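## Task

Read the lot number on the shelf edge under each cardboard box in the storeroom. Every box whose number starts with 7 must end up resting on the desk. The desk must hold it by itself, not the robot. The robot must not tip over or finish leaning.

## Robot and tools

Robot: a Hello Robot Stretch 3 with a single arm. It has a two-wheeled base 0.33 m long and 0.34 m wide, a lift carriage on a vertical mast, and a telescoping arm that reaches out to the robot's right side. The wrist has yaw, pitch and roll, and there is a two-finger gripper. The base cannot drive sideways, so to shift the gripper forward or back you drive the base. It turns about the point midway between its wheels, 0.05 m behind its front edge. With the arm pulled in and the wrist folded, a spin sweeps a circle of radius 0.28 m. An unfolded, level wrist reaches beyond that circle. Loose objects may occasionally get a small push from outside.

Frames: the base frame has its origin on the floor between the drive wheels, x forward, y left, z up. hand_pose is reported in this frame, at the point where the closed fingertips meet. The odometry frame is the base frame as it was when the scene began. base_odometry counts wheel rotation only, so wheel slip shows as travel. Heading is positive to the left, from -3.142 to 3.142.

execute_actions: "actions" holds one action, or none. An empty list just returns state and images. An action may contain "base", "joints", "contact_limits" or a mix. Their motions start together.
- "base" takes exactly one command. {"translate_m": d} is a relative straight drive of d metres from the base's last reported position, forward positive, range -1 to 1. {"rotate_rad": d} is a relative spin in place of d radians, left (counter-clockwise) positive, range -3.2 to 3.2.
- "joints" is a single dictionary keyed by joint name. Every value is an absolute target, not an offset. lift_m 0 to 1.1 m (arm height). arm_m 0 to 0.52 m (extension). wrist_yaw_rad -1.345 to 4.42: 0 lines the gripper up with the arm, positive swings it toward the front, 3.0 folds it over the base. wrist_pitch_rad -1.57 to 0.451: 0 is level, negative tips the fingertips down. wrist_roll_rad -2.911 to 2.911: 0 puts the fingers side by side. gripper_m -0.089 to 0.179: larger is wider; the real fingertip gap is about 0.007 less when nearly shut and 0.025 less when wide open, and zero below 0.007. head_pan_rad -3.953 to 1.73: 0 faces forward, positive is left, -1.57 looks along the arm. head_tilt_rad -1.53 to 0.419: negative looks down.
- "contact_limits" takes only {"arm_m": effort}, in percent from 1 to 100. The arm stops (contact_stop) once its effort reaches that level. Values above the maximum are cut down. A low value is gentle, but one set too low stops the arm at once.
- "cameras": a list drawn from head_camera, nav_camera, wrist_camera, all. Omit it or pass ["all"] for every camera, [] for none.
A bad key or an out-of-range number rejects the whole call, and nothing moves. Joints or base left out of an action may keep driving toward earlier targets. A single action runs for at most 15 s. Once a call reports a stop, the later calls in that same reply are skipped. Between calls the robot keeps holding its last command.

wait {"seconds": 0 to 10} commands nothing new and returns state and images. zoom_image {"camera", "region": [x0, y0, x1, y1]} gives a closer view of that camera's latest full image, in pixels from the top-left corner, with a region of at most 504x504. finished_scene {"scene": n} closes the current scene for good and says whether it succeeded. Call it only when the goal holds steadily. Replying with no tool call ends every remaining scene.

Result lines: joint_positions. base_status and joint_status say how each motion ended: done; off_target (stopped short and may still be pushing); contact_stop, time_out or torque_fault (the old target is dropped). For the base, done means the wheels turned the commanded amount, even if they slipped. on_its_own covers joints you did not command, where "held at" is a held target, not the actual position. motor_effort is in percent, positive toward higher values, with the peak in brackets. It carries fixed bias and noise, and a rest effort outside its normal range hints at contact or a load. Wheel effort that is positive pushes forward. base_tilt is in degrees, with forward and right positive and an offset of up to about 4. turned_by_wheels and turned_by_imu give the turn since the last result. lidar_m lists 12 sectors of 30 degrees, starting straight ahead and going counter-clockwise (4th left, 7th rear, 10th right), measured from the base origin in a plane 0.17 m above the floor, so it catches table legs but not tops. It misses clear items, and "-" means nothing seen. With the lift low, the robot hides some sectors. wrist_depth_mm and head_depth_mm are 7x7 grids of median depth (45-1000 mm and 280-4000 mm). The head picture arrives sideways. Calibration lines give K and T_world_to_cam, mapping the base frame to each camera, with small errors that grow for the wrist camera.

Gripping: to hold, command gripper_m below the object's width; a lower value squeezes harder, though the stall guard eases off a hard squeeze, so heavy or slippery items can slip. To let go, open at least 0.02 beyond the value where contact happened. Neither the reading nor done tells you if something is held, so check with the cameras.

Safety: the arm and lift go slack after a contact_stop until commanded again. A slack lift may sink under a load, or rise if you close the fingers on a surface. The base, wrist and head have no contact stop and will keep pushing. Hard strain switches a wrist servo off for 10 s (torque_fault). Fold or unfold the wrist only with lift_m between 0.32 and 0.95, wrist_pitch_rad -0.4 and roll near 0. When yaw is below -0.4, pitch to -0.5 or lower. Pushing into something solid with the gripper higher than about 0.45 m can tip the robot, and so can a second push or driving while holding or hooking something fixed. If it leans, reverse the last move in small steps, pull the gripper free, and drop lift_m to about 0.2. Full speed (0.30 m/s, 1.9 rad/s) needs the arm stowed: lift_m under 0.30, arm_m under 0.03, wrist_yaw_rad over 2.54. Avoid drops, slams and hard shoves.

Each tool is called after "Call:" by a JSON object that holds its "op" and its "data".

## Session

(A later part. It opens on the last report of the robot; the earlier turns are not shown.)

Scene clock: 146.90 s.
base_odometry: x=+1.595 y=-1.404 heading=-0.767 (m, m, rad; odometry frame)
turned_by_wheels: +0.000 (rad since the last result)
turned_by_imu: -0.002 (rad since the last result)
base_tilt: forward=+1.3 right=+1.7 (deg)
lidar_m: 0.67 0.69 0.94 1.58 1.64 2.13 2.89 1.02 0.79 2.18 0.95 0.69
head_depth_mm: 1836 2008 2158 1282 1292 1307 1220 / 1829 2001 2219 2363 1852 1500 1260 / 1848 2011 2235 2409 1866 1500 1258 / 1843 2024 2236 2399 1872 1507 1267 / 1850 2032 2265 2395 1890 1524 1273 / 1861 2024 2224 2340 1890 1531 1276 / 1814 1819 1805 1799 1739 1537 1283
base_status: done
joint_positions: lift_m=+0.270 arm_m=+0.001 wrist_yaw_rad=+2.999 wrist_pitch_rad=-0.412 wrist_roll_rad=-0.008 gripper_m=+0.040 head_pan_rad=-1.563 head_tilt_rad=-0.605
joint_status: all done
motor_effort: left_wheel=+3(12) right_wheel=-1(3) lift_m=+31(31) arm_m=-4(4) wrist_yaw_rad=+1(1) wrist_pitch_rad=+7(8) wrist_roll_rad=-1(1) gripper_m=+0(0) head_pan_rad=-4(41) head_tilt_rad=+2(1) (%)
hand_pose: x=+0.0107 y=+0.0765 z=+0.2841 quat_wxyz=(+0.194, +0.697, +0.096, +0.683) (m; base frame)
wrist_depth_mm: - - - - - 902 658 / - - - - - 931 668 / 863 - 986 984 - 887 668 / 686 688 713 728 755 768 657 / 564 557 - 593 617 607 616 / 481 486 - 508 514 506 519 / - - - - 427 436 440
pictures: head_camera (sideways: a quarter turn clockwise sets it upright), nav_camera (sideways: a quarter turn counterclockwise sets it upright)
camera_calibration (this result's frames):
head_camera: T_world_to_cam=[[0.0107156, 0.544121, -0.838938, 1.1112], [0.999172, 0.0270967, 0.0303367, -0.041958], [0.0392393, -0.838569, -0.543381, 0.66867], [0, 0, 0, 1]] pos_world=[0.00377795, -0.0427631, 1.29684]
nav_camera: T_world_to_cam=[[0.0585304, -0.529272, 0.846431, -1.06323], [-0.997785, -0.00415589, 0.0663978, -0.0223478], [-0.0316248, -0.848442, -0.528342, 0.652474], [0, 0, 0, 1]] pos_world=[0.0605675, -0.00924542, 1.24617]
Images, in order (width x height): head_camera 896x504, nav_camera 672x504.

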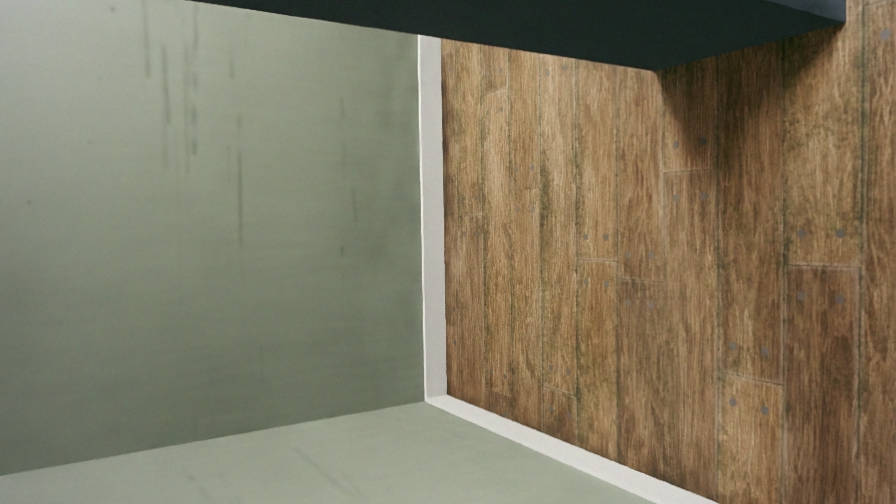

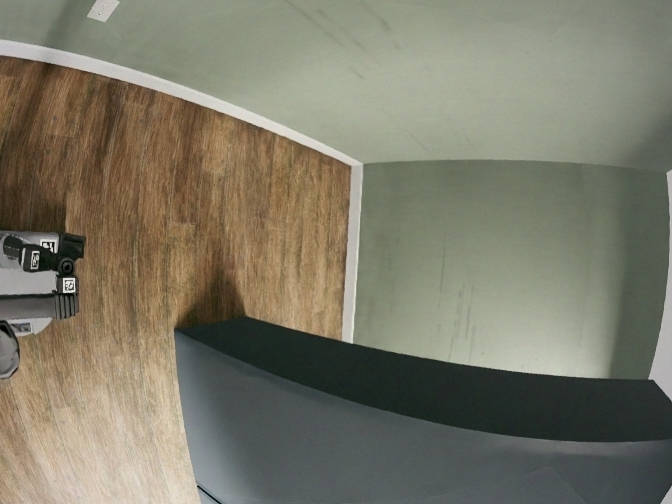

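Call:
{"op": "execute_actions", "data": {"actions": [{"base":{"translate_m":0.15}}], "cameras": []}}

Call:
{"op": "execute_actions", "data": {"actions": [{"base":{"rotate_rad":-1.585}}], "cameras": []}}

Call:
{"op": "execute_actions", "data": {"actions": [{"base":{"translate_m":1}}], "cameras": []}}

Call:
{"op": "execute_actions", "data": {"actions": [{"base":{"translate_m":0.7}}], "cameras": []}}

Call:
{"op": "execute_actions", "data": {"actions": [{"base":{"rotate_rad":-1.585},"joints":{"head_pan_rad":-0.35,"head_tilt_rad":-0.35}}], "cameras": ["nav_camera","head_camera"]}}

Call:
{"op": "execute_actions", "data": {"actions": [{"base":{"translate_m":0.95},"joints":{"head_pan_rad":-1.57,"head_tilt_rad":-0.8}}], "cameras": ["nav_camera","head_camera"]}}

Scene clock: 155.87 s.
base_odometry: x=+1.703 y=-1.508 heading=-0.767 (m, m, rad; odometry frame)
turned_by_wheels: +0.000 (rad since the last result)
turned_by_imu: -0.002 (rad since the last result)
base_tilt: forward=+1.3 right=+1.6 (deg)
lidar_m: 0.52 0.54 0.73 1.58 1.64 1.53 2.88 1.01 0.87 2.09 0.74 0.54
head_depth_mm: 1820 2008 2220 2373 1835 1491 1246 / 1840 2013 2227 2372 1864 1498 1253 / 1846 2012 2237 2375 1876 1506 1264 / 1829 2028 2235 2390 1870 1514 1268 / 1830 2027 2246 2403 1905 1524 1274 / 1828 1970 1985 1973 1803 1526 1276 / 1422 1415 1414 1390 1375 1364 1244
base_status: done
joint_positions: lift_m=+0.270 arm_m=+0.001 wrist_yaw_rad=+2.999 wrist_pitch_rad=-0.412 wrist_roll_rad=-0.008 gripper_m=+0.040 head_pan_rad=-1.563 head_tilt_rad=-0.605
joint_status: not commanded
motor_effort: left_wheel=+3(12) right_wheel=-1(3) lift_m=+31(31) arm_m=-4(4) wrist_yaw_rad=+1(1) wrist_pitch_rad=+8(7) wrist_roll_rad=-1(1) gripper_m=+0(0) head_pan_rad=-4(4) head_tilt_rad=+2(2) (%)
hand_pose: x=+0.0107 y=+0.0765 z=+0.2841 quat_wxyz=(+0.194, +0.697, +0.096, +0.683) (m; base frame)
wrist_depth_mm: - - - - - 711 523 / - - - - - 720 523 / 886 - 924 984 961 726 523 / 677 693 727 740 738 673 529 / 561 569 - 589 615 618 516 / 470 488 - 513 522 510 495 / - - - - 427 445 438
pictures: none
No camera images: the call's "cameras" was empty. Leave "cameras" out to get every camera's image.

Scene clock: 158.07 s.
base_odometry: x=+1.703 y=-1.508 heading=-2.351 (m, m, rad; odometry frame)
turned_by_wheels: -1.585 (rad since the last result)
turned_by_imu: -1.565 (rad since the last result)
base_tilt: forward=+1.2 right=+1.6 (deg)
lidar_m: 2.07 0.74 0.54 0.52 0.54 0.73 1.58 1.35 1.53 2.87 1.01 0.87
head_depth_mm: 3493 3813 3493 2408 1852 1494 1251 / 3549 3853 3523 2428 1849 1498 1255 / 3569 3863 3516 2438 1875 1506 1258 / 3591 3860 3574 2460 1880 1514 1266 / 3524 3768 3647 2482 1892 1522 1266 / 2818 2766 2728 2396 1893 1530 1279 / 1953 1947 1928 1905 1779 1533 1282
base_status: done
joint_positions: lift_m=+0.270 arm_m=+0.001 wrist_yaw_rad=+2.999 wrist_pitch_rad=-0.412 wrist_roll_rad=-0.008 gripper_m=+0.040 head_pan_rad=-1.563 head_tilt_rad=-0.605
joint_status: not commanded
motor_effort: left_wheel=+3(13) right_wheel=-1(4) lift_m=+31(32) arm_m=-4(4) wrist_yaw_rad=+2(1) wrist_pitch_rad=+7(7) wrist_roll_rad=-1(1) gripper_m=+0(0) head_pan_rad=-4(4) head_tilt_rad=+2(2) (%)
hand_pose: x=+0.0107 y=+0.0765 z=+0.2841 quat_wxyz=(+0.194, +0.697, +0.096, +0.683) (m; base frame)
wrist_depth_mm: 447 - 484 511 534 547 570 / 490 - 521 545 561 600 626 / 522 - 579 588 612 662 679 / 572 587 617 648 681 695 716 / 563 567 - 588 615 602 620 / 483 491 - 515 525 514 514 / - - - - 420 438 443
pictures: none
No camera images: the call's "cameras" was empty. Leave "cameras" out to get every camera's image.

Scene clock: 163.23 s.
base_odometry: x=+1.000 y=-2.218 heading=-2.351 (m, m, rad; odometry frame)
turned_by_wheels: +0.000 (rad since the last result)
turned_by_imu: -0.003 (rad since the last result)
base_tilt: forward=+1.3 right=+1.6 (deg)
lidar_m: 1.18 0.76 0.55 0.53 0.54 0.74 1.99 2.26 0.51 0.49 0.51 1.23
head_depth_mm: 385 422 467 522 592 684 813 / 386 423 468 524 593 688 817 / 387 425 470 526 597 691 822 / 388 426 471 527 600 695 825 / 389 428 473 530 603 699 832 / 390 428 476 531 628 1491 1280 / 391 436 2872 2519 1916 1539 1279
base_status: done
joint_positions: lift_m=+0.270 arm_m=+0.001 wrist_yaw_rad=+2.999 wrist_pitch_rad=-0.412 wrist_roll_rad=-0.008 gripper_m=+0.040 head_pan_rad=-1.563 head_tilt_rad=-0.605
joint_status: not commanded
motor_effort: left_wheel=+3(12) right_wheel=-1(3) lift_m=+31(31) arm_m=-4(4) wrist_yaw_rad=+1(2) wrist_pitch_rad=+7(8) wrist_roll_rad=-1(1) gripper_m=+0(0) head_pan_rad=-4(4) head_tilt_rad=+2(1) (%)
hand_pose: x=+0.0107 y=+0.0765 z=+0.2841 quat_wxyz=(+0.194, +0.697, +0.096, +0.683) (m; base frame)
wrist_depth_mm: 458 - 497 515 538 563 590 / 498 - 537 557 582 607 636 / 530 - 588 611 646 664 704 / 574 591 633 646 675 702 725 / 566 568 - 581 605 598 628 / 471 485 - 509 521 517 517 / - - - - 424 432 442
pictures: none
No camera images: the call's "cameras" was empty. Leave "cameras" out to get every camera's image.

Scene clock: 167.33 s.
base_odometry: x=+0.507 y=-2.716 heading=-2.351 (m, m, rad; odometry frame)
turned_by_wheels: +0.000 (rad since the last result)
turned_by_imu: -0.002 (rad since the last result)
base_tilt: forward=+1.3 right=+1.6 (deg)
lidar_m: 0.48 0.50 0.56 0.53 0.55 0.75 2.02 0.72 0.74 1.97 0.69 0.50
head_depth_mm: 1968 2148 2253 2258 1771 1491 1249 / 3468 3041 3187 2418 1858 1507 1257 / 3599 3973 3541 2456 1864 1502 1264 / 3603 3993 3566 2465 1865 1513 1268 / 3420 3338 3137 2479 1898 1520 1266 / 1916 1897 1868 1850 1771 1511 1272 / 1329 1325 1316 1309 1291 1278 1217
base_status: done
joint_positions: lift_m=+0.270 arm_m=+0.001 wrist_yaw_rad=+2.999 wrist_pitch_rad=-0.412 wrist_roll_rad=-0.008 gripper_m=+0.040 head_pan_rad=-1.563 head_tilt_rad=-0.605
joint_status: not commanded
motor_effort: left_wheel=+3(12) right_wheel=-1(3) lift_m=+32(32) arm_m=-3(4) wrist_yaw_rad=+1(1) wrist_pitch_rad=+7(8) wrist_roll_rad=-1(1) gripper_m=+0(0) head_pan_rad=-4(4) head_tilt_rad=+2(2) (%)
hand_pose: x=+0.0107 y=+0.0765 z=+0.2841 quat_wxyz=(+0.194, +0.697, +0.096, +0.683) (m; base frame)
wrist_depth_mm: 466 - 508 521 547 566 485 / 497 - 544 572 595 611 482 / 544 - 587 609 642 653 486 / 580 597 635 669 682 665 492 / 569 577 - 587 618 614 487 / 478 498 - 515 522 498 483 / - - - - 429 437 438
pictures: none
No camera images: the call's "cameras" was empty. Leave "cameras" out to get every camera's image.

Scene clock: 169.53 s.
base_odometry: x=+0.507 y=-2.716 heading=+2.347 (m, m, rad; odometry frame)
turned_by_wheels: -1.585 (rad since the last result)
turned_by_imu: -1.565 (rad since the last result)
base_tilt: forward=+1.4 right=+1.6 (deg)
lidar_m: 1.95 0.70 0.50 0.48 0.50 0.56 0.54 0.55 0.76 2.01 0.72 0.74
head_depth_mm: 1341 1397 1502 1009 1535 1130 1293 / 1323 1388 1481 1231 1564 1229 1422 / 1274 1340 1424 1497 1568 1691 1470 / 1841 1669 1846 2355 2263 1860 1520 / 2092 2198 2356 3111 2577 1959 1527 / 3610 3846 - - 2709 1963 1528 / 3549 3741 3911 - 2759 1980 1542
base_status: done
joint_positions: lift_m=+0.270 arm_m=+0.001 wrist_yaw_rad=+2.999 wrist_pitch_rad=-0.412 wrist_roll_rad=-0.008 gripper_m=+0.040 head_pan_rad=-0.357 head_tilt_rad=-0.359
joint_status: all done
motor_effort: left_wheel=+3(13) right_wheel=-1(4) lift_m=+31(32) arm_m=-4(4) wrist_yaw_rad=+1(1) wrist_pitch_rad=+7(8) wrist_roll_rad=-1(1) gripper_m=+0(0) head_pan_rad=+3(39) head_tilt_rad=+3(19) (%)
hand_pose: x=+0.0107 y=+0.0765 z=+0.2841 quat_wxyz=(+0.194, +0.697, +0.096, +0.683) (m; base frame)
wrist_depth_mm: 421 - 454 476 494 512 537 / 462 - 488 510 543 567 587 / 496 - 544 563 585 619 651 / 533 554 578 611 627 673 712 / 555 573 - 593 615 609 627 / 478 494 - 516 520 501 518 / - - - - 421 438 438
pictures: head_camera (sideways: a quarter turn clockwise sets it upright), nav_camera (sideways: a quarter turn counterclockwise sets it upright)
camera_calibration (this result's frames):
head_camera: T_world_to_cam=[[-0.297711, 0.127076, -0.94616, 1.25296], [0.32491, 0.945421, 0.0247434, -0.0305719], [0.897665, -0.30005, -0.322751, 0.376337], [0, 0, 0, 1]] pos_world=[0.0451279, -0.0173975, 1.30772]
nav_camera: T_world_to_cam=[[0.307247, -0.0566033, 0.949945, -1.1998], [-0.367268, -0.927945, 0.0634956, -0.0224364], [0.877903, -0.368394, -0.305897, 0.35746], [0, 0, 0, 1]] pos_world=[0.0465798, 0.0429535, 1.25052]
Images, in order (width x height): head_camera 896x504, nav_camera 672x504.

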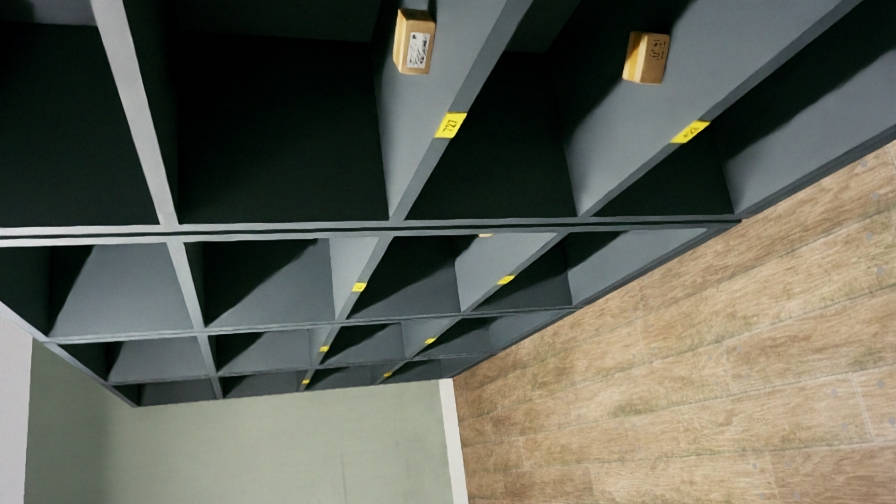

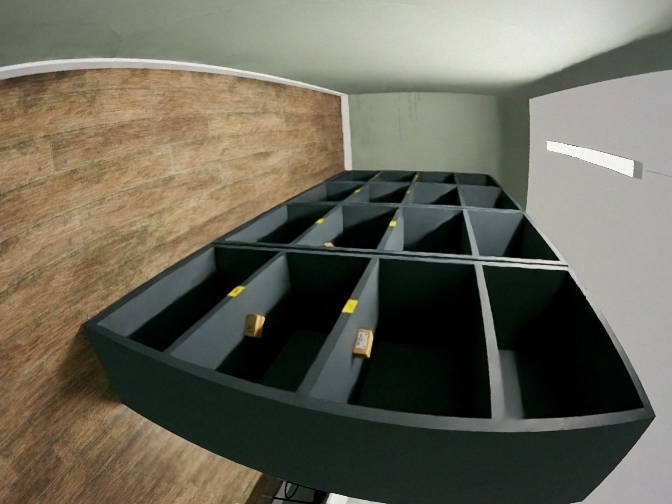

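Scene clock: 174.53 s.
base_odometry: x=-0.159 y=-2.038 heading=+2.347 (m, m, rad; odometry frame)
turned_by_wheels: +0.000 (rad since the last result)
turned_by_imu: -0.002 (rad since the last result)
base_tilt: forward=+1.3 right=+1.6 (deg)
lidar_m: 2.00 0.71 0.51 0.49 0.51 0.69 1.48 1.53 0.67 0.97 0.66 0.73
head_depth_mm: 813 735 585 1093 908 1244 1146 / 815 744 591 1104 911 1251 1154 / 820 710 575 1110 916 1250 1157 / 821 691 578 1119 920 1258 1168 / 823 768 580 1127 928 1266 1169 / 823 780 587 1133 930 1271 1175 / 825 790 594 1070 937 1128 1177
base_status: done
joint_positions: lift_m=+0.270 arm_m=+0.001 wrist_yaw_rad=+2.999 wrist_pitch_rad=-0.412 wrist_roll_rad=-0.008 gripper_m=+0.040 head_pan_rad=-1.563 head_tilt_rad=-0.790
joint_status: all done
motor_effort: left_wheel=+3(12) right_wheel=-1(4) lift_m=+30(31) arm_m=-4(4) wrist_yaw_rad=+2(1) wrist_pitch_rad=+8(8) wrist_roll_rad=-1(1) gripper_m=+0(0) head_pan_rad=-4(41) head_tilt_rad=-4(23) (%)
hand_pose: x=+0.0107 y=+0.0765 z=+0.2841 quat_wxyz=(+0.194, +0.697, +0.096, +0.683) (m; base frame)
wrist_depth_mm: 431 - 467 482 506 528 543 / 463 - 509 512 545 566 596 / 505 - 546 566 597 622 662 / 543 556 598 615 656 692 710 / 559 566 - 591 610 618 618 / 471 485 - 507 522 510 512 / - - - - 426 438 439
pictures: head_camera (sideways: a quarter turn clockwise sets it upright), nav_camera (sideways: a quarter turn counterclockwise sets it upright)
camera_calibration (this result's frames):
head_camera: T_world_to_cam=[[0.00974108, 0.689071, -0.724629, 0.962196], [0.999224, 0.0209484, 0.0333529, -0.0458773], [0.0381623, -0.724391, -0.688332, 0.857239], [0, 0, 0, 1]] pos_world=[0.00375468, -0.0410837, 1.28883]
nav_camera: T_world_to_cam=[[0.0595209, -0.675859, 0.734623, -0.917486], [-0.997692, -0.0161816, 0.0659482, -0.0217471], [-0.0326843, -0.736853, -0.675262, 0.843609], [0, 0, 0, 1]] pos_world=[0.0604856, 0.001172, 1.2451]
Images, in order (width x height): head_camera 896x504, nav_camera 672x504.

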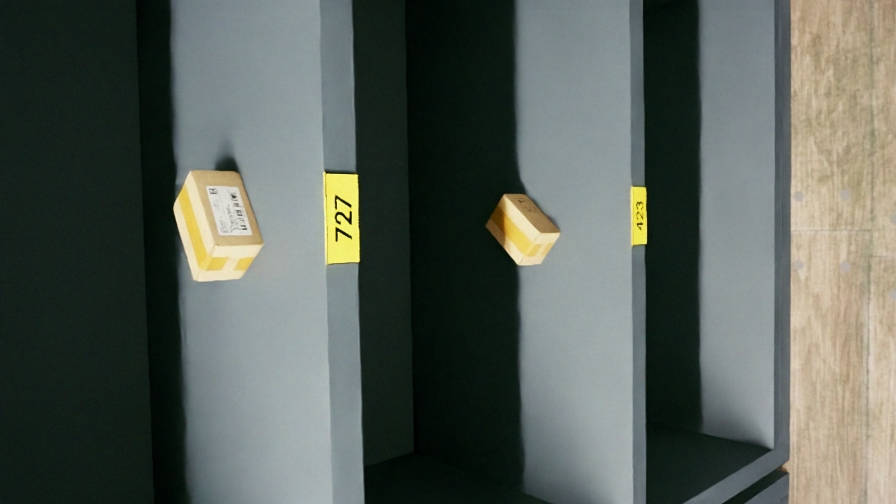

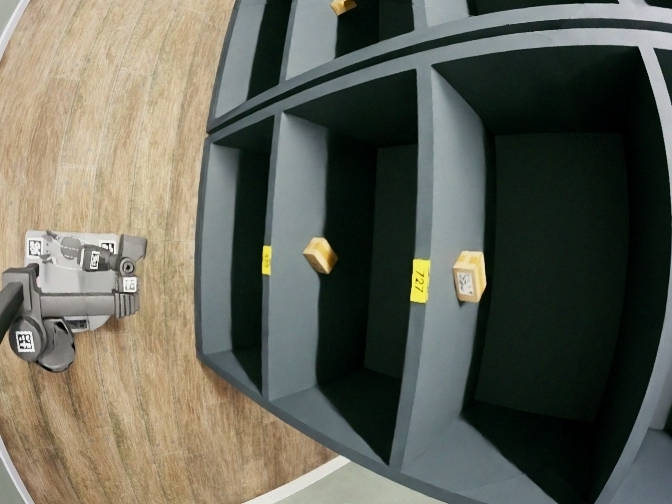

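Scout the rest first.

Call:
{"op": "execute_actions", "data": {"actions": [{"base":{"translate_m":0.93}}], "cameras": ["head_camera"]}}

Call:
{"op": "execute_actions", "data": {"actions": [{"base":{"translate_m":0.93}}], "cameras": ["head_camera"]}}

Call:
{"op": "execute_actions", "data": {"actions": [{"base":{"translate_m":0.4},"joints":{"head_pan_rad":-0.8,"head_tilt_rad":-0.65}}], "cameras": ["head_camera"]}}

Scene clock: 182.77 s.
base_odometry: x=-0.810 y=-1.375 heading=+2.347 (m, m, rad; odometry frame)
turned_by_wheels: +0.000 (rad since the last result)
turned_by_imu: -0.003 (rad since the last result)
base_tilt: forward=+1.2 right=+1.6 (deg)
lidar_m: 2.05 0.72 0.52 0.50 0.52 0.71 1.89 1.38 0.65 0.96 0.66 0.71
head_depth_mm: 804 736 563 1099 909 1218 1147 / 807 745 567 1103 912 1225 1148 / 810 712 573 1111 915 1229 1155 / 811 679 577 1117 921 1236 1159 / 810 771 582 1125 927 1239 1162 / 813 780 587 1128 933 1245 1168 / 814 790 594 1093 936 1128 1178
base_status: done
joint_positions: lift_m=+0.270 arm_m=+0.001 wrist_yaw_rad=+2.999 wrist_pitch_rad=-0.412 wrist_roll_rad=-0.008 gripper_m=+0.040 head_pan_rad=-1.563 head_tilt_rad=-0.790
joint_status: not commanded
motor_effort: left_wheel=+3(12) right_wheel=-1(2) lift_m=+30(32) arm_m=-4(4) wrist_yaw_rad=+1(1) wrist_pitch_rad=+7(8) wrist_roll_rad=-1(1) gripper_m=+0(0) head_pan_rad=-4(4) head_tilt_rad=-3(4) (%)
hand_pose: x=+0.0107 y=+0.0765 z=+0.2841 quat_wxyz=(+0.194, +0.697, +0.096, +0.683) (m; base frame)
wrist_depth_mm: 443 - 474 499 509 535 562 / 474 - 511 531 557 586 615 / 519 - 556 597 617 642 663 / 555 570 600 638 663 701 727 / 558 574 - 588 612 601 617 / 477 488 - 514 516 511 511 / - - - - 422 433 441
pictures: head_camera (sideways: a quarter turn clockwise sets it upright)
camera_calibration (this result's frames):
head_camera: T_world_to_cam=[[0.00976565, 0.68907, -0.724629, 0.962195], [0.999225, 0.0209128, 0.0333529, -0.0458773], [0.0381365, -0.724393, -0.688332, 0.857239], [0, 0, 0, 1]] pos_world=[0.00375322, -0.0410836, 1.28883]
Images, in order (width x height): head_camera 896x504.

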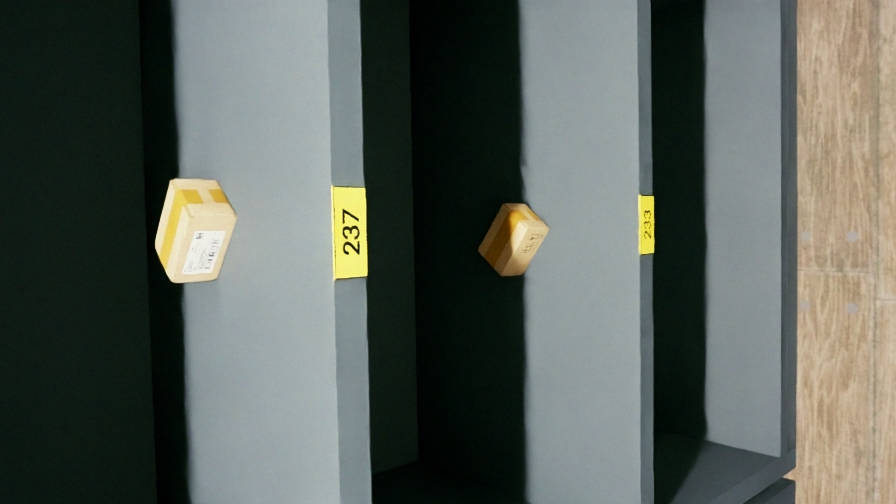

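Scene clock: 187.70 s.
base_odometry: x=-1.462 y=-0.711 heading=+2.347 (m, m, rad; odometry frame)
turned_by_wheels: +0.000 (rad since the last result)
turned_by_imu: -0.002 (rad since the last result)
base_tilt: forward=+1.3 right=+1.6 (deg)
lidar_m: 1.42 0.75 0.54 0.52 0.53 0.72 1.93 1.36 0.63 0.95 0.66 0.71
head_depth_mm: 798 735 564 1094 907 1217 1145 / 796 744 567 1104 910 1222 1146 / 800 752 571 1107 915 1229 1157 / 801 641 554 1119 922 1234 1160 / 802 771 561 1126 929 1239 1165 / 802 780 565 1129 932 1246 1173 / 803 790 569 1104 940 1153 1174
base_status: done
joint_positions: lift_m=+0.270 arm_m=+0.001 wrist_yaw_rad=+2.999 wrist_pitch_rad=-0.412 wrist_roll_rad=-0.008 gripper_m=+0.040 head_pan_rad=-1.563 head_tilt_rad=-0.790
joint_status: not commanded
motor_effort: left_wheel=+3(11) right_wheel=-1(3) lift_m=+31(31) arm_m=-3(3) wrist_yaw_rad=+1(1) wrist_pitch_rad=+7(8) wrist_roll_rad=-1(1) gripper_m=+0(0) head_pan_rad=-4(4) head_tilt_rad=-4(4) (%)
hand_pose: x=+0.0107 y=+0.0765 z=+0.2841 quat_wxyz=(+0.194, +0.697, +0.096, +0.683) (m; base frame)
wrist_depth_mm: 450 - 484 499 522 553 576 / 484 - 530 555 572 599 613 / 528 - 568 587 621 646 691 / 558 579 616 659 674 712 732 / 554 564 - 599 612 608 625 / 483 492 - 519 515 510 508 / - - - - 422 431 438
pictures: head_camera (sideways: a quarter turn clockwise sets it upright)
camera_calibration (this result's frames):
head_camera: T_world_to_cam=[[0.00977821, 0.68907, -0.724628, 0.962195], [0.999225, 0.0208945, 0.0333529, -0.0458773], [0.0381232, -0.724393, -0.688332, 0.857239], [0, 0, 0, 1]] pos_world=[0.00375247, -0.0410836, 1.28883]
Images, in order (width x height): head_camera 896x504.

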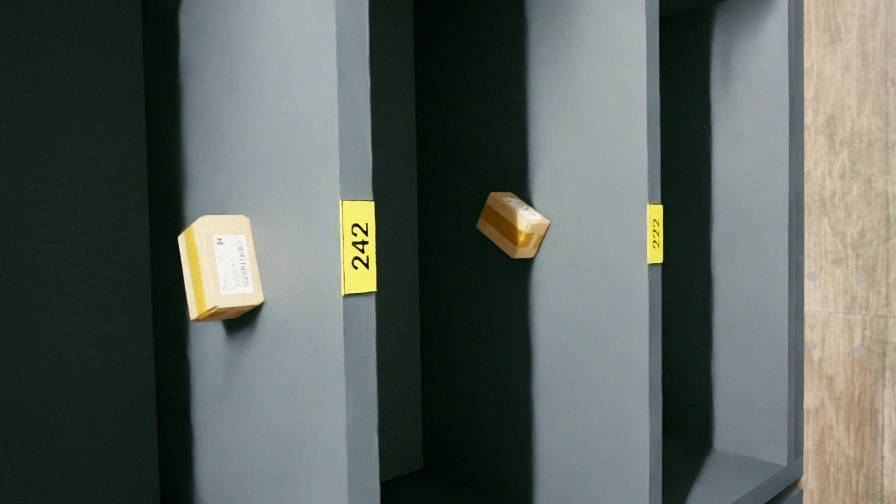

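Scene clock: 190.83 s.
base_odometry: x=-1.742 y=-0.426 heading=+2.347 (m, m, rad; odometry frame)
turned_by_wheels: +0.000 (rad since the last result)
turned_by_imu: -0.001 (rad since the last result)
base_tilt: forward=+1.3 right=+1.6 (deg)
lidar_m: 1.03 0.75 0.54 0.52 0.54 0.73 1.95 0.93 0.98 0.49 0.50 1.07
head_depth_mm: 863 931 714 589 1027 843 1075 / 934 997 721 1216 1029 890 1148 / 1010 1083 729 1294 1040 1290 1180 / 1103 1149 776 1339 1074 1371 1233 / 1057 1119 893 1312 1468 1417 1241 / 974 1044 1132 1247 1414 1466 1244 / 898 977 1078 1190 1319 1407 1243
base_status: done
joint_positions: lift_m=+0.270 arm_m=+0.001 wrist_yaw_rad=+2.999 wrist_pitch_rad=-0.412 wrist_roll_rad=-0.008 gripper_m=+0.040 head_pan_rad=-0.807 head_tilt_rad=-0.655
joint_status: all done
motor_effort: left_wheel=+3(11) right_wheel=-1(4) lift_m=+31(31) arm_m=-4(4) wrist_yaw_rad=+0(1) wrist_pitch_rad=+7(7) wrist_roll_rad=-1(1) gripper_m=+0(0) head_pan_rad=+2(41) head_tilt_rad=+2(11) (%)
hand_pose: x=+0.0107 y=+0.0765 z=+0.2841 quat_wxyz=(+0.194, +0.697, +0.096, +0.683) (m; base frame)
wrist_depth_mm: 460 - 488 504 532 557 584 / 487 - 525 556 568 602 628 / 536 - 570 611 637 667 703 / 570 580 609 633 685 707 725 / 569 566 - 594 618 613 617 / 475 491 - 500 516 516 520 / - - - - 427 437 437
pictures: head_camera (sideways: a quarter turn clockwise sets it upright)
camera_calibration (this result's frames):
head_camera: T_world_to_cam=[[-0.393884, 0.432976, -0.810794, 1.07697], [0.70952, 0.703991, 0.0312565, -0.0413865], [0.584326, -0.562963, -0.584496, 0.718836], [0, 0, 0, 1]] pos_world=[0.033532, -0.0324881, 1.29465]
Images, in order (width x height): head_camera 896x504.

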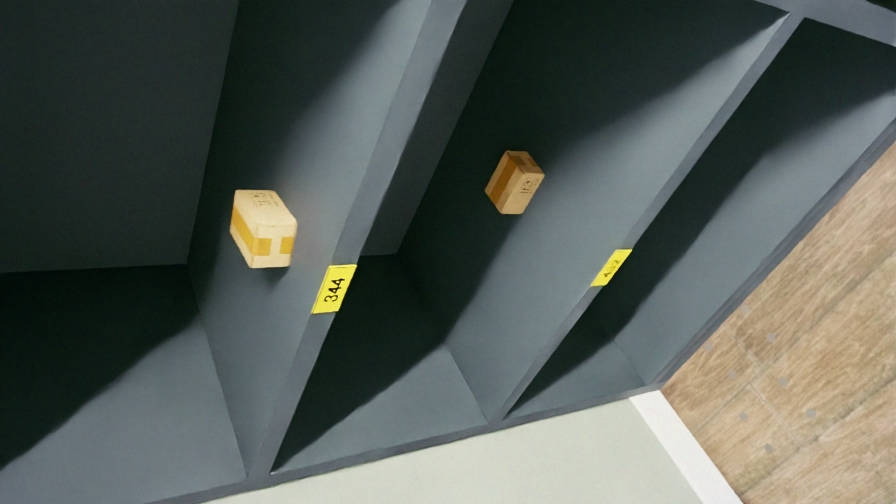

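Call:
{"op": "zoom_image", "data": {"camera": "head_camera", "region": [560, 220, 660, 310]}}

Region (560, 220, 660, 310) of head_camera's 896x504 image, scaled by 5.040, with more detail than that image has; it fills the top 454 rows of this view, and the rest is white.

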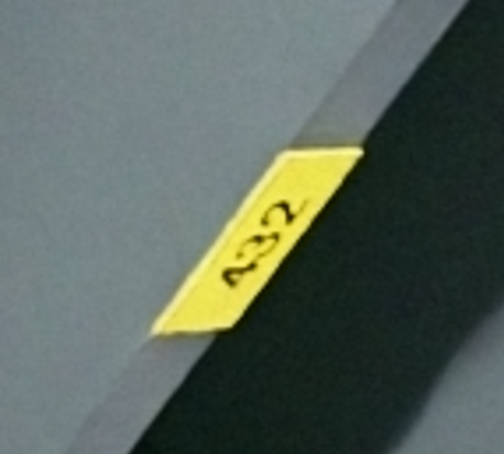

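Call:
{"op": "execute_actions", "data": {"actions": [{"base":{"translate_m":-1},"joints":{"head_pan_rad":-1.57,"head_tilt_rad":-0.5}}], "cameras": []}}

Call:
{"op": "execute_actions", "data": {"actions": [{"base":{"translate_m":-0.8}}], "cameras": []}}

Call:
{"op": "execute_actions", "data": {"actions": [{"base":{"translate_m":-0.2},"joints":{"lift_m":0.5}}], "cameras": []}}

Call:
{"op": "execute_actions", "data": {"actions": [{"base":{"translate_m":-0.23},"joints":{"lift_m":0.97,"wrist_yaw_rad":0}}], "cameras": []}}

Call:
{"op": "execute_actions", "data": {"actions": [{"joints":{"wrist_pitch_rad":-0.25,"gripper_m":0.175}}], "cameras": ["wrist_camera","head_camera"]}}

Scene clock: 202.23 s.
base_odometry: x=-1.041 y=-1.139 heading=+2.348 (m, m, rad; odometry frame)
turned_by_wheels: +0.000 (rad since the last result)
turned_by_imu: -0.001 (rad since the last result)
base_tilt: forward=+1.3 right=+1.7 (deg)
lidar_m: 2.02 0.73 0.53 0.51 0.53 0.71 1.90 0.89 0.99 0.51 0.52 1.15
head_depth_mm: 780 845 902 682 1093 927 786 / 783 848 907 687 1099 962 787 / 786 847 910 693 1108 969 790 / 789 852 913 698 1056 971 793 / 678 662 647 624 574 652 757 / 406 434 472 523 581 647 760 / 413 440 473 527 586 985 802
base_status: done
joint_positions: lift_m=+0.270 arm_m=+0.001 wrist_yaw_rad=+2.999 wrist_pitch_rad=-0.412 wrist_roll_rad=-0.008 gripper_m=+0.040 head_pan_rad=-1.563 head_tilt_rad=-0.508
joint_status: all done
motor_effort: left_wheel=+3(8) right_wheel=-1(5) lift_m=+31(31) arm_m=-4(4) wrist_yaw_rad=+1(1) wrist_pitch_rad=+7(8) wrist_roll_rad=-1(1) gripper_m=+0(0) head_pan_rad=-4(41) head_tilt_rad=+2(14) (%)
hand_pose: x=+0.0107 y=+0.0765 z=+0.2841 quat_wxyz=(+0.194, +0.697, +0.096, +0.683) (m; base frame)
wrist_depth_mm: 446 - 475 498 519 545 566 / 474 - 513 542 565 588 626 / 515 - 562 582 616 640 685 / 558 574 608 625 668 692 738 / 564 571 - 596 608 608 622 / 476 476 - 501 525 515 517 / - - - - 425 436 446
pictures: none
No camera images: the call's "cameras" was empty. Leave "cameras" out to get every camera's image.

Scene clock: 206.73 s.
base_odometry: x=-0.481 y=-1.710 heading=+2.348 (m, m, rad; odometry frame)
turned_by_wheels: +0.000 (rad since the last result)
turned_by_imu: +0.000 (rad since the last result)
base_tilt: forward=+1.3 right=+1.6 (deg)
lidar_m: 1.90 0.72 0.52 0.50 0.51 0.70 1.87 1.02 1.00 0.51 1.00 1.03
head_depth_mm: 790 854 914 680 1096 954 807 / 792 855 921 686 1098 960 808 / 406 440 478 524 571 660 752 / 526 470 486 533 590 662 770 / 784 845 921 703 1122 976 822 / 803 866 931 713 1123 979 822 / 802 868 934 719 1126 987 825
base_status: done
joint_positions: lift_m=+0.270 arm_m=+0.001 wrist_yaw_rad=+2.999 wrist_pitch_rad=-0.412 wrist_roll_rad=-0.008 gripper_m=+0.040 head_pan_rad=-1.563 head_tilt_rad=-0.508
joint_status: not commanded
motor_effort: left_wheel=+2(6) right_wheel=-1(6) lift_m=+31(32) arm_m=-4(4) wrist_yaw_rad=+1(1) wrist_pitch_rad=+7(7) wrist_roll_rad=-1(1) gripper_m=+1(0) head_pan_rad=-5(4) head_tilt_rad=+3(2) (%)
hand_pose: x=+0.0107 y=+0.0765 z=+0.2841 quat_wxyz=(+0.194, +0.697, +0.096, +0.683) (m; base frame)
wrist_depth_mm: 439 - 476 487 514 532 560 / 471 - 503 532 554 574 613 / 509 - 556 597 599 632 664 / 547 574 604 621 660 691 713 / 549 577 - 589 605 617 617 / 481 487 - 505 517 502 512 / - - - - 422 439 435
pictures: none
No camera images: the call's "cameras" was empty. Leave "cameras" out to get every camera's image.

Scene clock: 209.87 s.
base_odometry: x=-0.340 y=-1.852 heading=+2.348 (m, m, rad; odometry frame)
turned_by_wheels: +0.000 (rad since the last result)
turned_by_imu: -0.001 (rad since the last result)
base_tilt: forward=+1.3 right=+1.6 (deg)
lidar_m: 2.01 0.71 0.52 0.50 0.51 0.70 1.74 0.85 0.95 0.64 0.54 1.21
head_depth_mm: 790 856 920 670 1097 953 805 / 792 856 920 688 1103 959 810 / 796 862 922 693 1105 964 813 / 798 865 927 699 1115 972 816 / 800 855 909 707 770 915 799 / 612 606 598 589 581 680 750 / 425 450 486 539 592 673 804
base_status: done
joint_positions: lift_m=+0.500 arm_m=+0.001 wrist_yaw_rad=+2.999 wrist_pitch_rad=-0.412 wrist_roll_rad=-0.008 gripper_m=+0.040 head_pan_rad=-1.563 head_tilt_rad=-0.508
joint_status: all done
motor_effort: left_wheel=+2(10) right_wheel=-1(7) lift_m=+38(41) arm_m=-4(4) wrist_yaw_rad=+1(1) wrist_pitch_rad=+7(8) wrist_roll_rad=-1(1) gripper_m=+0(1) head_pan_rad=-4(4) head_tilt_rad=+3(3) (%)
hand_pose: x=+0.0107 y=+0.0765 z=+0.5138 quat_wxyz=(+0.194, +0.697, +0.096, +0.683) (m; base frame)
wrist_depth_mm: 435 - 478 477 502 530 545 / 467 - 511 528 551 576 607 / 505 - 553 579 600 651 663 / 544 568 595 634 685 695 752 / 595 619 - 708 744 793 846 / 664 682 - 743 799 789 803 / 642 652 663 645 662 687 677
pictures: none
No camera images: the call's "cameras" was empty. Leave "cameras" out to get every camera's image.

Scene clock: 214.97 s.
base_odometry: x=-0.179 y=-2.016 heading=+2.348 (m, m, rad; odometry frame)
turned_by_wheels: +0.000 (rad since the last result)
turned_by_imu: -0.001 (rad since the last result)
base_tilt: forward=+1.3 right=+1.6 (deg)
lidar_m: 2.00 0.71 0.51 0.49 0.51 0.69 1.51 1.56 0.68 0.97 0.65 1.35
head_depth_mm: 793 856 920 681 1093 1021 - / 795 858 923 687 565 - - / 799 861 927 655 566 - - / 800 863 928 663 1113 956 817 / 802 870 934 706 1116 977 819 / 807 872 935 713 1130 984 823 / 808 872 938 718 917 956 825
base_status: done
joint_positions: lift_m=+0.970 arm_m=+0.001 wrist_yaw_rad=+0.002 wrist_pitch_rad=-0.412 wrist_roll_rad=-0.008 gripper_m=+0.040 head_pan_rad=-1.563 head_tilt_rad=-0.508
joint_status: all done
motor_effort: left_wheel=+3(3) right_wheel=-1(3) lift_m=+38(40) arm_m=-4(4) wrist_yaw_rad=-1(1) wrist_pitch_rad=+8(7) wrist_roll_rad=-1(1) gripper_m=+0(0) head_pan_rad=-4(4) head_tilt_rad=+2(3) (%)
hand_pose: x=-0.0212 y=-0.3715 z=+0.9838 quat_wxyz=(+0.695, +0.146, -0.689, -0.144) (m; base frame)
wrist_depth_mm: 491 628 619 625 620 629 493 / 368 385 399 373 441 454 451 / 286 285 292 291 295 298 308 / 509 734 837 847 855 663 469 / 512 734 822 838 870 700 478 / 510 668 - 668 706 675 479 / 520 577 584 601 592 605 496
pictures: none
No camera images: the call's "cameras" was empty. Leave "cameras" out to get every camera's image.

Scene clock: 216.80 s.
base_odometry: x=-0.179 y=-2.016 heading=+2.348 (m, m, rad; odometry frame)
turned_by_wheels: +0.000 (rad since the last result)
turned_by_imu: -0.001 (rad since the last result)
base_tilt: forward=+1.3 right=+1.5 (deg)
lidar_m: 2.00 0.71 0.52 0.49 0.51 0.69 1.51 1.56 0.69 0.97 0.64 1.36
head_depth_mm: 793 857 920 680 563 - - / 797 857 924 687 563 - - / 799 865 927 654 564 - - / 801 867 928 665 1109 990 815 / 803 868 934 706 574 976 819 / 806 870 936 711 1125 982 823 / 808 874 933 721 917 956 826
base_status: not commanded
joint_positions: lift_m=+0.970 arm_m=+0.001 wrist_yaw_rad=+0.002 wrist_pitch_rad=-0.272 wrist_roll_rad=-0.008 gripper_m=+0.175 head_pan_rad=-1.563 head_tilt_rad=-0.508
joint_status: all done
motor_effort: left_wheel=+2(3) right_wheel=-1(1) lift_m=+38(38) arm_m=-4(4) wrist_yaw_rad=-1(2) wrist_pitch_rad=+13(14) wrist_roll_rad=-1(1) gripper_m=+1(83) head_pan_rad=-4(5) head_tilt_rad=+2(2) (%)
hand_pose: x=-0.0211 y=-0.3867 z=+1.0165 quat_wxyz=(+0.704, +0.097, -0.697, -0.095) (m; base frame)
wrist_depth_mm: 500 613 626 635 647 645 489 / 499 657 671 670 681 672 491 / 417 433 448 394 483 518 462 / 295 295 299 308 317 327 338 / 481 778 823 807 823 601 426 / - 754 791 817 828 805 457 / 532 668 672 660 679 659 433
pictures: head_camera (sideways: a quarter turn clockwise sets it upright), wrist_camera
camera_calibration (this result's frames):
head_camera: T_world_to_cam=[[0.0113772, 0.459818, -0.88794, 1.1751], [0.99915, 0.0299667, 0.0283204, -0.0393365], [0.0396308, -0.887507, -0.459086, 0.558989], [0, 0, 0, 1]] pos_world=[0.00378045, -0.0430455, 1.30115]
wrist_camera: T_world_to_cam=[[-0.998525, 0.00999882, 0.0533724, -0.0771358], [-0.0439427, 0.428634, -0.902409, 1.11799], [-0.0319002, -0.903423, -0.427562, 0.253889], [0, 0, 0, 1]] pos_world=[-0.0197952, -0.24907, 1.12156]
Images, in order (width x height): head_camera 896x504, wrist_camera 644x364.

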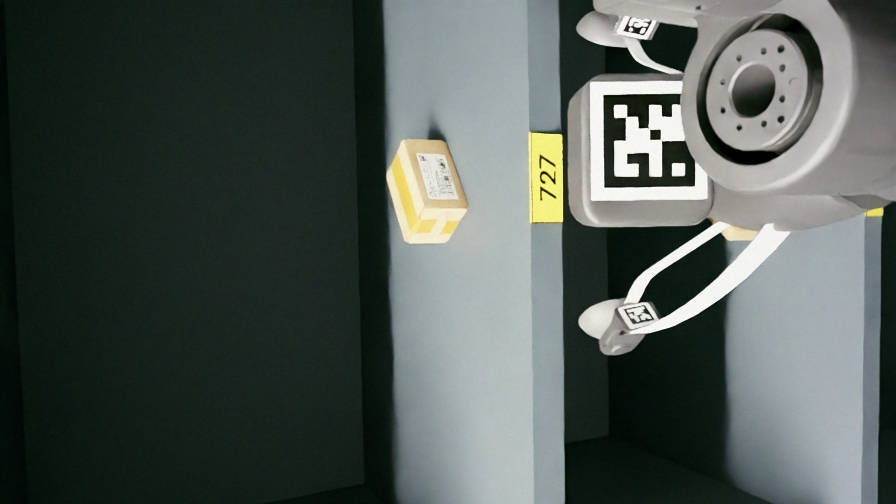

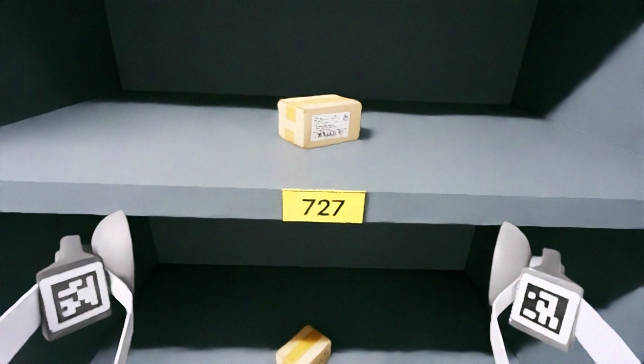

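Call:
{"op": "execute_actions", "data": {"actions": [{"joints":{"arm_m":0.275},"contact_limits":{"arm_m":15}}], "cameras": ["wrist_camera"]}}

Call:
{"op": "execute_actions", "data": {"actions": [{"joints":{"gripper_m":0.045}}], "cameras": ["wrist_camera"]}}

Call:
{"op": "execute_actions", "data": {"actions": [{"joints":{"lift_m":1.0}}], "cameras": []}}

Call:
{"op": "execute_actions", "data": {"actions": [{"joints":{"arm_m":0}}], "cameras": ["wrist_camera"]}}

Scene clock: 224.23 s.
base_odometry: x=-0.179 y=-2.016 heading=+2.348 (m, m, rad; odometry frame)
turned_by_wheels: +0.000 (rad since the last result)
turned_by_imu: -0.002 (rad since the last result)
base_tilt: forward=+1.2 right=+1.6 (deg)
lidar_m: 2.00 0.71 0.51 0.49 0.51 0.69 1.51 1.56 0.69 0.97 0.65 1.36
head_depth_mm: 792 855 909 644 1094 959 806 / 795 857 910 - 1103 961 810 / 798 859 926 - 1131 936 811 / 802 865 929 660 1112 972 815 / 802 868 931 706 1116 976 818 / 804 869 934 712 1126 984 823 / 808 870 936 718 916 957 824
base_status: not commanded
joint_positions: lift_m=+0.970 arm_m=+0.275 wrist_yaw_rad=+0.000 wrist_pitch_rad=-0.271 wrist_roll_rad=-0.008 gripper_m=+0.175 head_pan_rad=-1.563 head_tilt_rad=-0.507
joint_status: all done
motor_effort: left_wheel=+3(3) right_wheel=-1(1) lift_m=+38(38) arm_m=+5(12) wrist_yaw_rad=+0(1) wrist_pitch_rad=+13(14) wrist_roll_rad=-1(1) gripper_m=+0(0) head_pan_rad=-5(4) head_tilt_rad=+3(3) (%)
contact_limits: arm_m 15 (drawing in: default 20, maximum 32; extending or still: default 27, maximum 45)
hand_pose: x=-0.0214 y=-0.6600 z=+1.0167 quat_wxyz=(+0.704, +0.096, -0.697, -0.095) (m; base frame)
wrist_depth_mm: 394 394 396 396 401 398 401 / 418 422 417 421 427 422 423 / 415 429 434 447 436 452 445 / 284 293 299 191 316 323 336 / 223 225 158 148 175 241 244 / - 178 165 146 180 187 193 / 141 148 150 148 153 152 158
pictures: wrist_camera
camera_calibration (this result's frames):
wrist_camera: T_world_to_cam=[[-0.998514, 0.0111025, 0.0533589, -0.0739263], [-0.0434956, 0.427613, -0.902915, 1.23522], [-0.0328416, -0.903894, -0.426495, 0.00570708], [0, 0, 0, 1]] pos_world=[-0.0199022, -0.522219, 1.12168]
Images, in order (width x height): wrist_camera 644x364.

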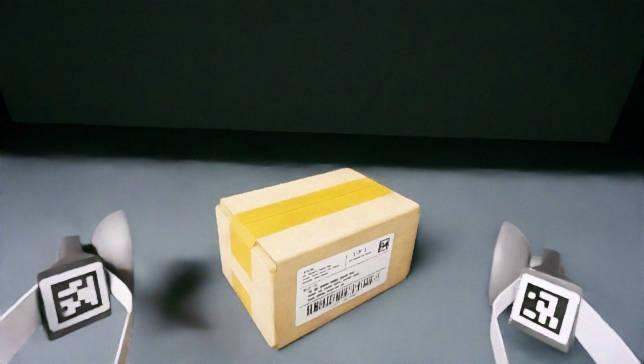

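Scene clock: 226.03 s.
base_odometry: x=-0.179 y=-2.016 heading=+2.348 (m, m, rad; odometry frame)
turned_by_wheels: +0.000 (rad since the last result)
turned_by_imu: -0.001 (rad since the last result)
base_tilt: forward=+1.3 right=+1.6 (deg)
lidar_m: 1.99 0.71 0.51 0.49 0.51 0.69 1.51 1.56 0.69 0.97 0.65 1.36
head_depth_mm: 790 855 909 646 1092 955 804 / 796 858 914 - 1101 961 810 / 798 861 926 - 1130 934 810 / 801 863 929 664 1112 973 815 / 803 870 931 704 1121 978 819 / 804 868 937 712 1123 982 823 / 807 873 936 719 918 955 825
base_status: not commanded
joint_positions: lift_m=+0.970 arm_m=+0.275 wrist_yaw_rad=+0.000 wrist_pitch_rad=-0.271 wrist_roll_rad=-0.008 gripper_m=+0.046 head_pan_rad=-1.563 head_tilt_rad=-0.507
joint_status: all done
motor_effort: left_wheel=+3(3) right_wheel=-1(1) lift_m=+38(38) arm_m=+4(4) wrist_yaw_rad=+1(2) wrist_pitch_rad=+12(13) wrist_roll_rad=-1(1) gripper_m=-14(89) head_pan_rad=-4(4) head_tilt_rad=+2(3) (%)
hand_pose: x=-0.0216 y=-0.6600 z=+1.0169 quat_wxyz=(+0.704, +0.096, -0.697, -0.095) (m; base frame)
wrist_depth_mm: 392 394 397 396 397 403 403 / 411 422 421 424 423 431 428 / 416 429 439 433 440 447 446 / 286 291 301 191 316 327 336 / 218 219 146 147 165 239 243 / 175 180 145 148 175 190 192 / 147 148 146 148 154 156 159
pictures: wrist_camera
camera_calibration (this result's frames):
wrist_camera: T_world_to_cam=[[-0.998502, 0.0120802, 0.053357, -0.0735137], [-0.0430922, 0.427199, -0.90313, 1.2353], [-0.0337041, -0.904077, -0.426039, 0.00510597], [0, 0, 0, 1]] pos_world=[-0.0199999, -0.522213, 1.12173]
Images, in order (width x height): wrist_camera 644x364.

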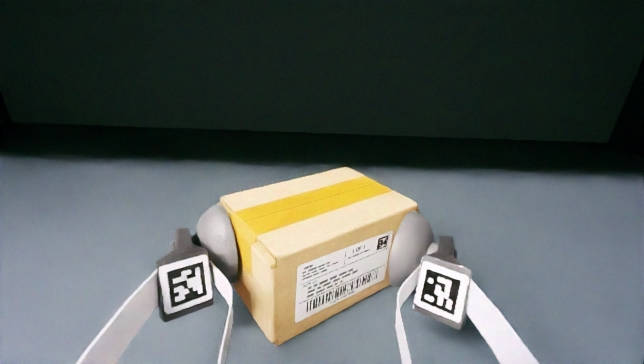

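Scene clock: 227.10 s.
base_odometry: x=-0.179 y=-2.016 heading=+2.348 (m, m, rad; odometry frame)
turned_by_wheels: +0.000 (rad since the last result)
turned_by_imu: +0.000 (rad since the last result)
base_tilt: forward=+1.3 right=+1.7 (deg)
lidar_m: 2.00 0.71 0.51 0.49 0.51 0.69 1.51 1.56 0.69 0.97 0.65 1.36
head_depth_mm: 794 859 899 615 1095 957 804 / 795 860 - 616 1099 965 807 / 799 866 906 - 1103 935 813 / 800 865 929 663 1109 972 815 / 803 867 932 704 1122 975 817 / 805 869 935 710 1123 982 820 / 804 875 937 719 917 954 827
base_status: not commanded
joint_positions: lift_m=+1.000 arm_m=+0.275 wrist_yaw_rad=+0.000 wrist_pitch_rad=-0.272 wrist_roll_rad=-0.008 gripper_m=+0.046 head_pan_rad=-1.563 head_tilt_rad=-0.507
joint_status: all done
motor_effort: left_wheel=+2(2) right_wheel=-1(0) lift_m=+40(39) arm_m=+4(4) wrist_yaw_rad=+1(1) wrist_pitch_rad=+13(13) wrist_roll_rad=-1(1) gripper_m=-14(14) head_pan_rad=-3(4) head_tilt_rad=+3(3) (%)
hand_pose: x=-0.0216 y=-0.6599 z=+1.0464 quat_wxyz=(+0.704, +0.096, -0.697, -0.096) (m; base frame)
wrist_depth_mm: 387 395 398 398 400 406 401 / 415 415 425 426 424 424 427 / 439 440 450 449 452 456 455 / 348 354 367 193 389 394 408 / 263 272 145 146 166 293 299 / 212 225 145 147 180 233 236 / 180 181 178 179 188 193 193
pictures: none
No camera images: the call's "cameras" was empty. Leave "cameras" out to get every camera's image.

Scene clock: 230.33 s.
base_odometry: x=-0.179 y=-2.016 heading=+2.348 (m, m, rad; odometry frame)
turned_by_wheels: +0.000 (rad since the last result)
turned_by_imu: -0.001 (rad since the last result)
base_tilt: forward=+1.2 right=+1.7 (deg)
lidar_m: 2.00 0.71 0.52 0.49 0.51 0.69 1.51 1.56 0.68 0.97 0.64 1.36
head_depth_mm: 793 857 918 682 560 - - / 796 859 920 690 - - - / 798 863 926 714 - - - / 801 865 931 699 1116 973 814 / 803 867 930 706 1119 976 820 / 805 870 935 713 1126 983 823 / 807 871 935 719 919 956 827
base_status: not commanded
joint_positions: lift_m=+1.000 arm_m=+0.001 wrist_yaw_rad=+0.000 wrist_pitch_rad=-0.273 wrist_roll_rad=-0.008 gripper_m=+0.046 head_pan_rad=-1.563 head_tilt_rad=-0.507
joint_status: all done
joint sent to its limit — the command would take arm_m past its lower limit, so that joint was sent only as far as its limit.
motor_effort: left_wheel=+2(2) right_wheel=-1(1) lift_m=+39(39) arm_m=-4(2) wrist_yaw_rad=+1(1) wrist_pitch_rad=+14(14) wrist_roll_rad=-1(1) gripper_m=-14(14) head_pan_rad=-5(4) head_tilt_rad=+2(3) (%)
hand_pose: x=-0.0216 y=-0.3867 z=+1.0463 quat_wxyz=(+0.704, +0.097, -0.697, -0.096) (m; base frame)
wrist_depth_mm: 503 628 638 629 635 635 488 / 503 661 670 686 676 679 488 / 477 528 551 573 595 614 497 / 347 363 369 194 386 399 411 / 308 309 145 147 166 321 321 / 521 657 145 147 180 661 478 / 511 686 685 669 710 660 476
pictures: wrist_camera
camera_calibration (this result's frames):
wrist_camera: T_world_to_cam=[[-0.998504, 0.0118738, 0.0533765, -0.0784645], [-0.0431284, 0.429067, -0.902242, 1.14493], [-0.0336152, -0.903195, -0.427913, 0.267081], [0, 0, 0, 1]] pos_world=[-0.0199902, -0.249093, 1.15148]
Images, in order (width x height): wrist_camera 644x364.

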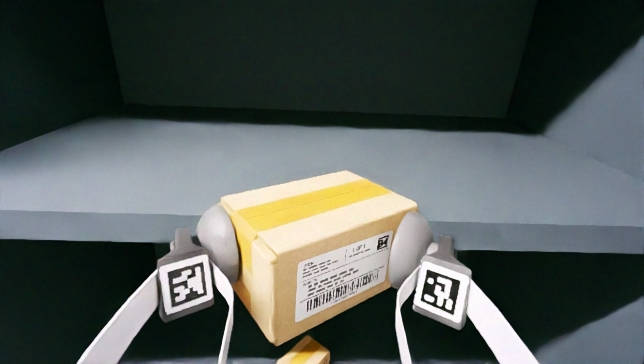

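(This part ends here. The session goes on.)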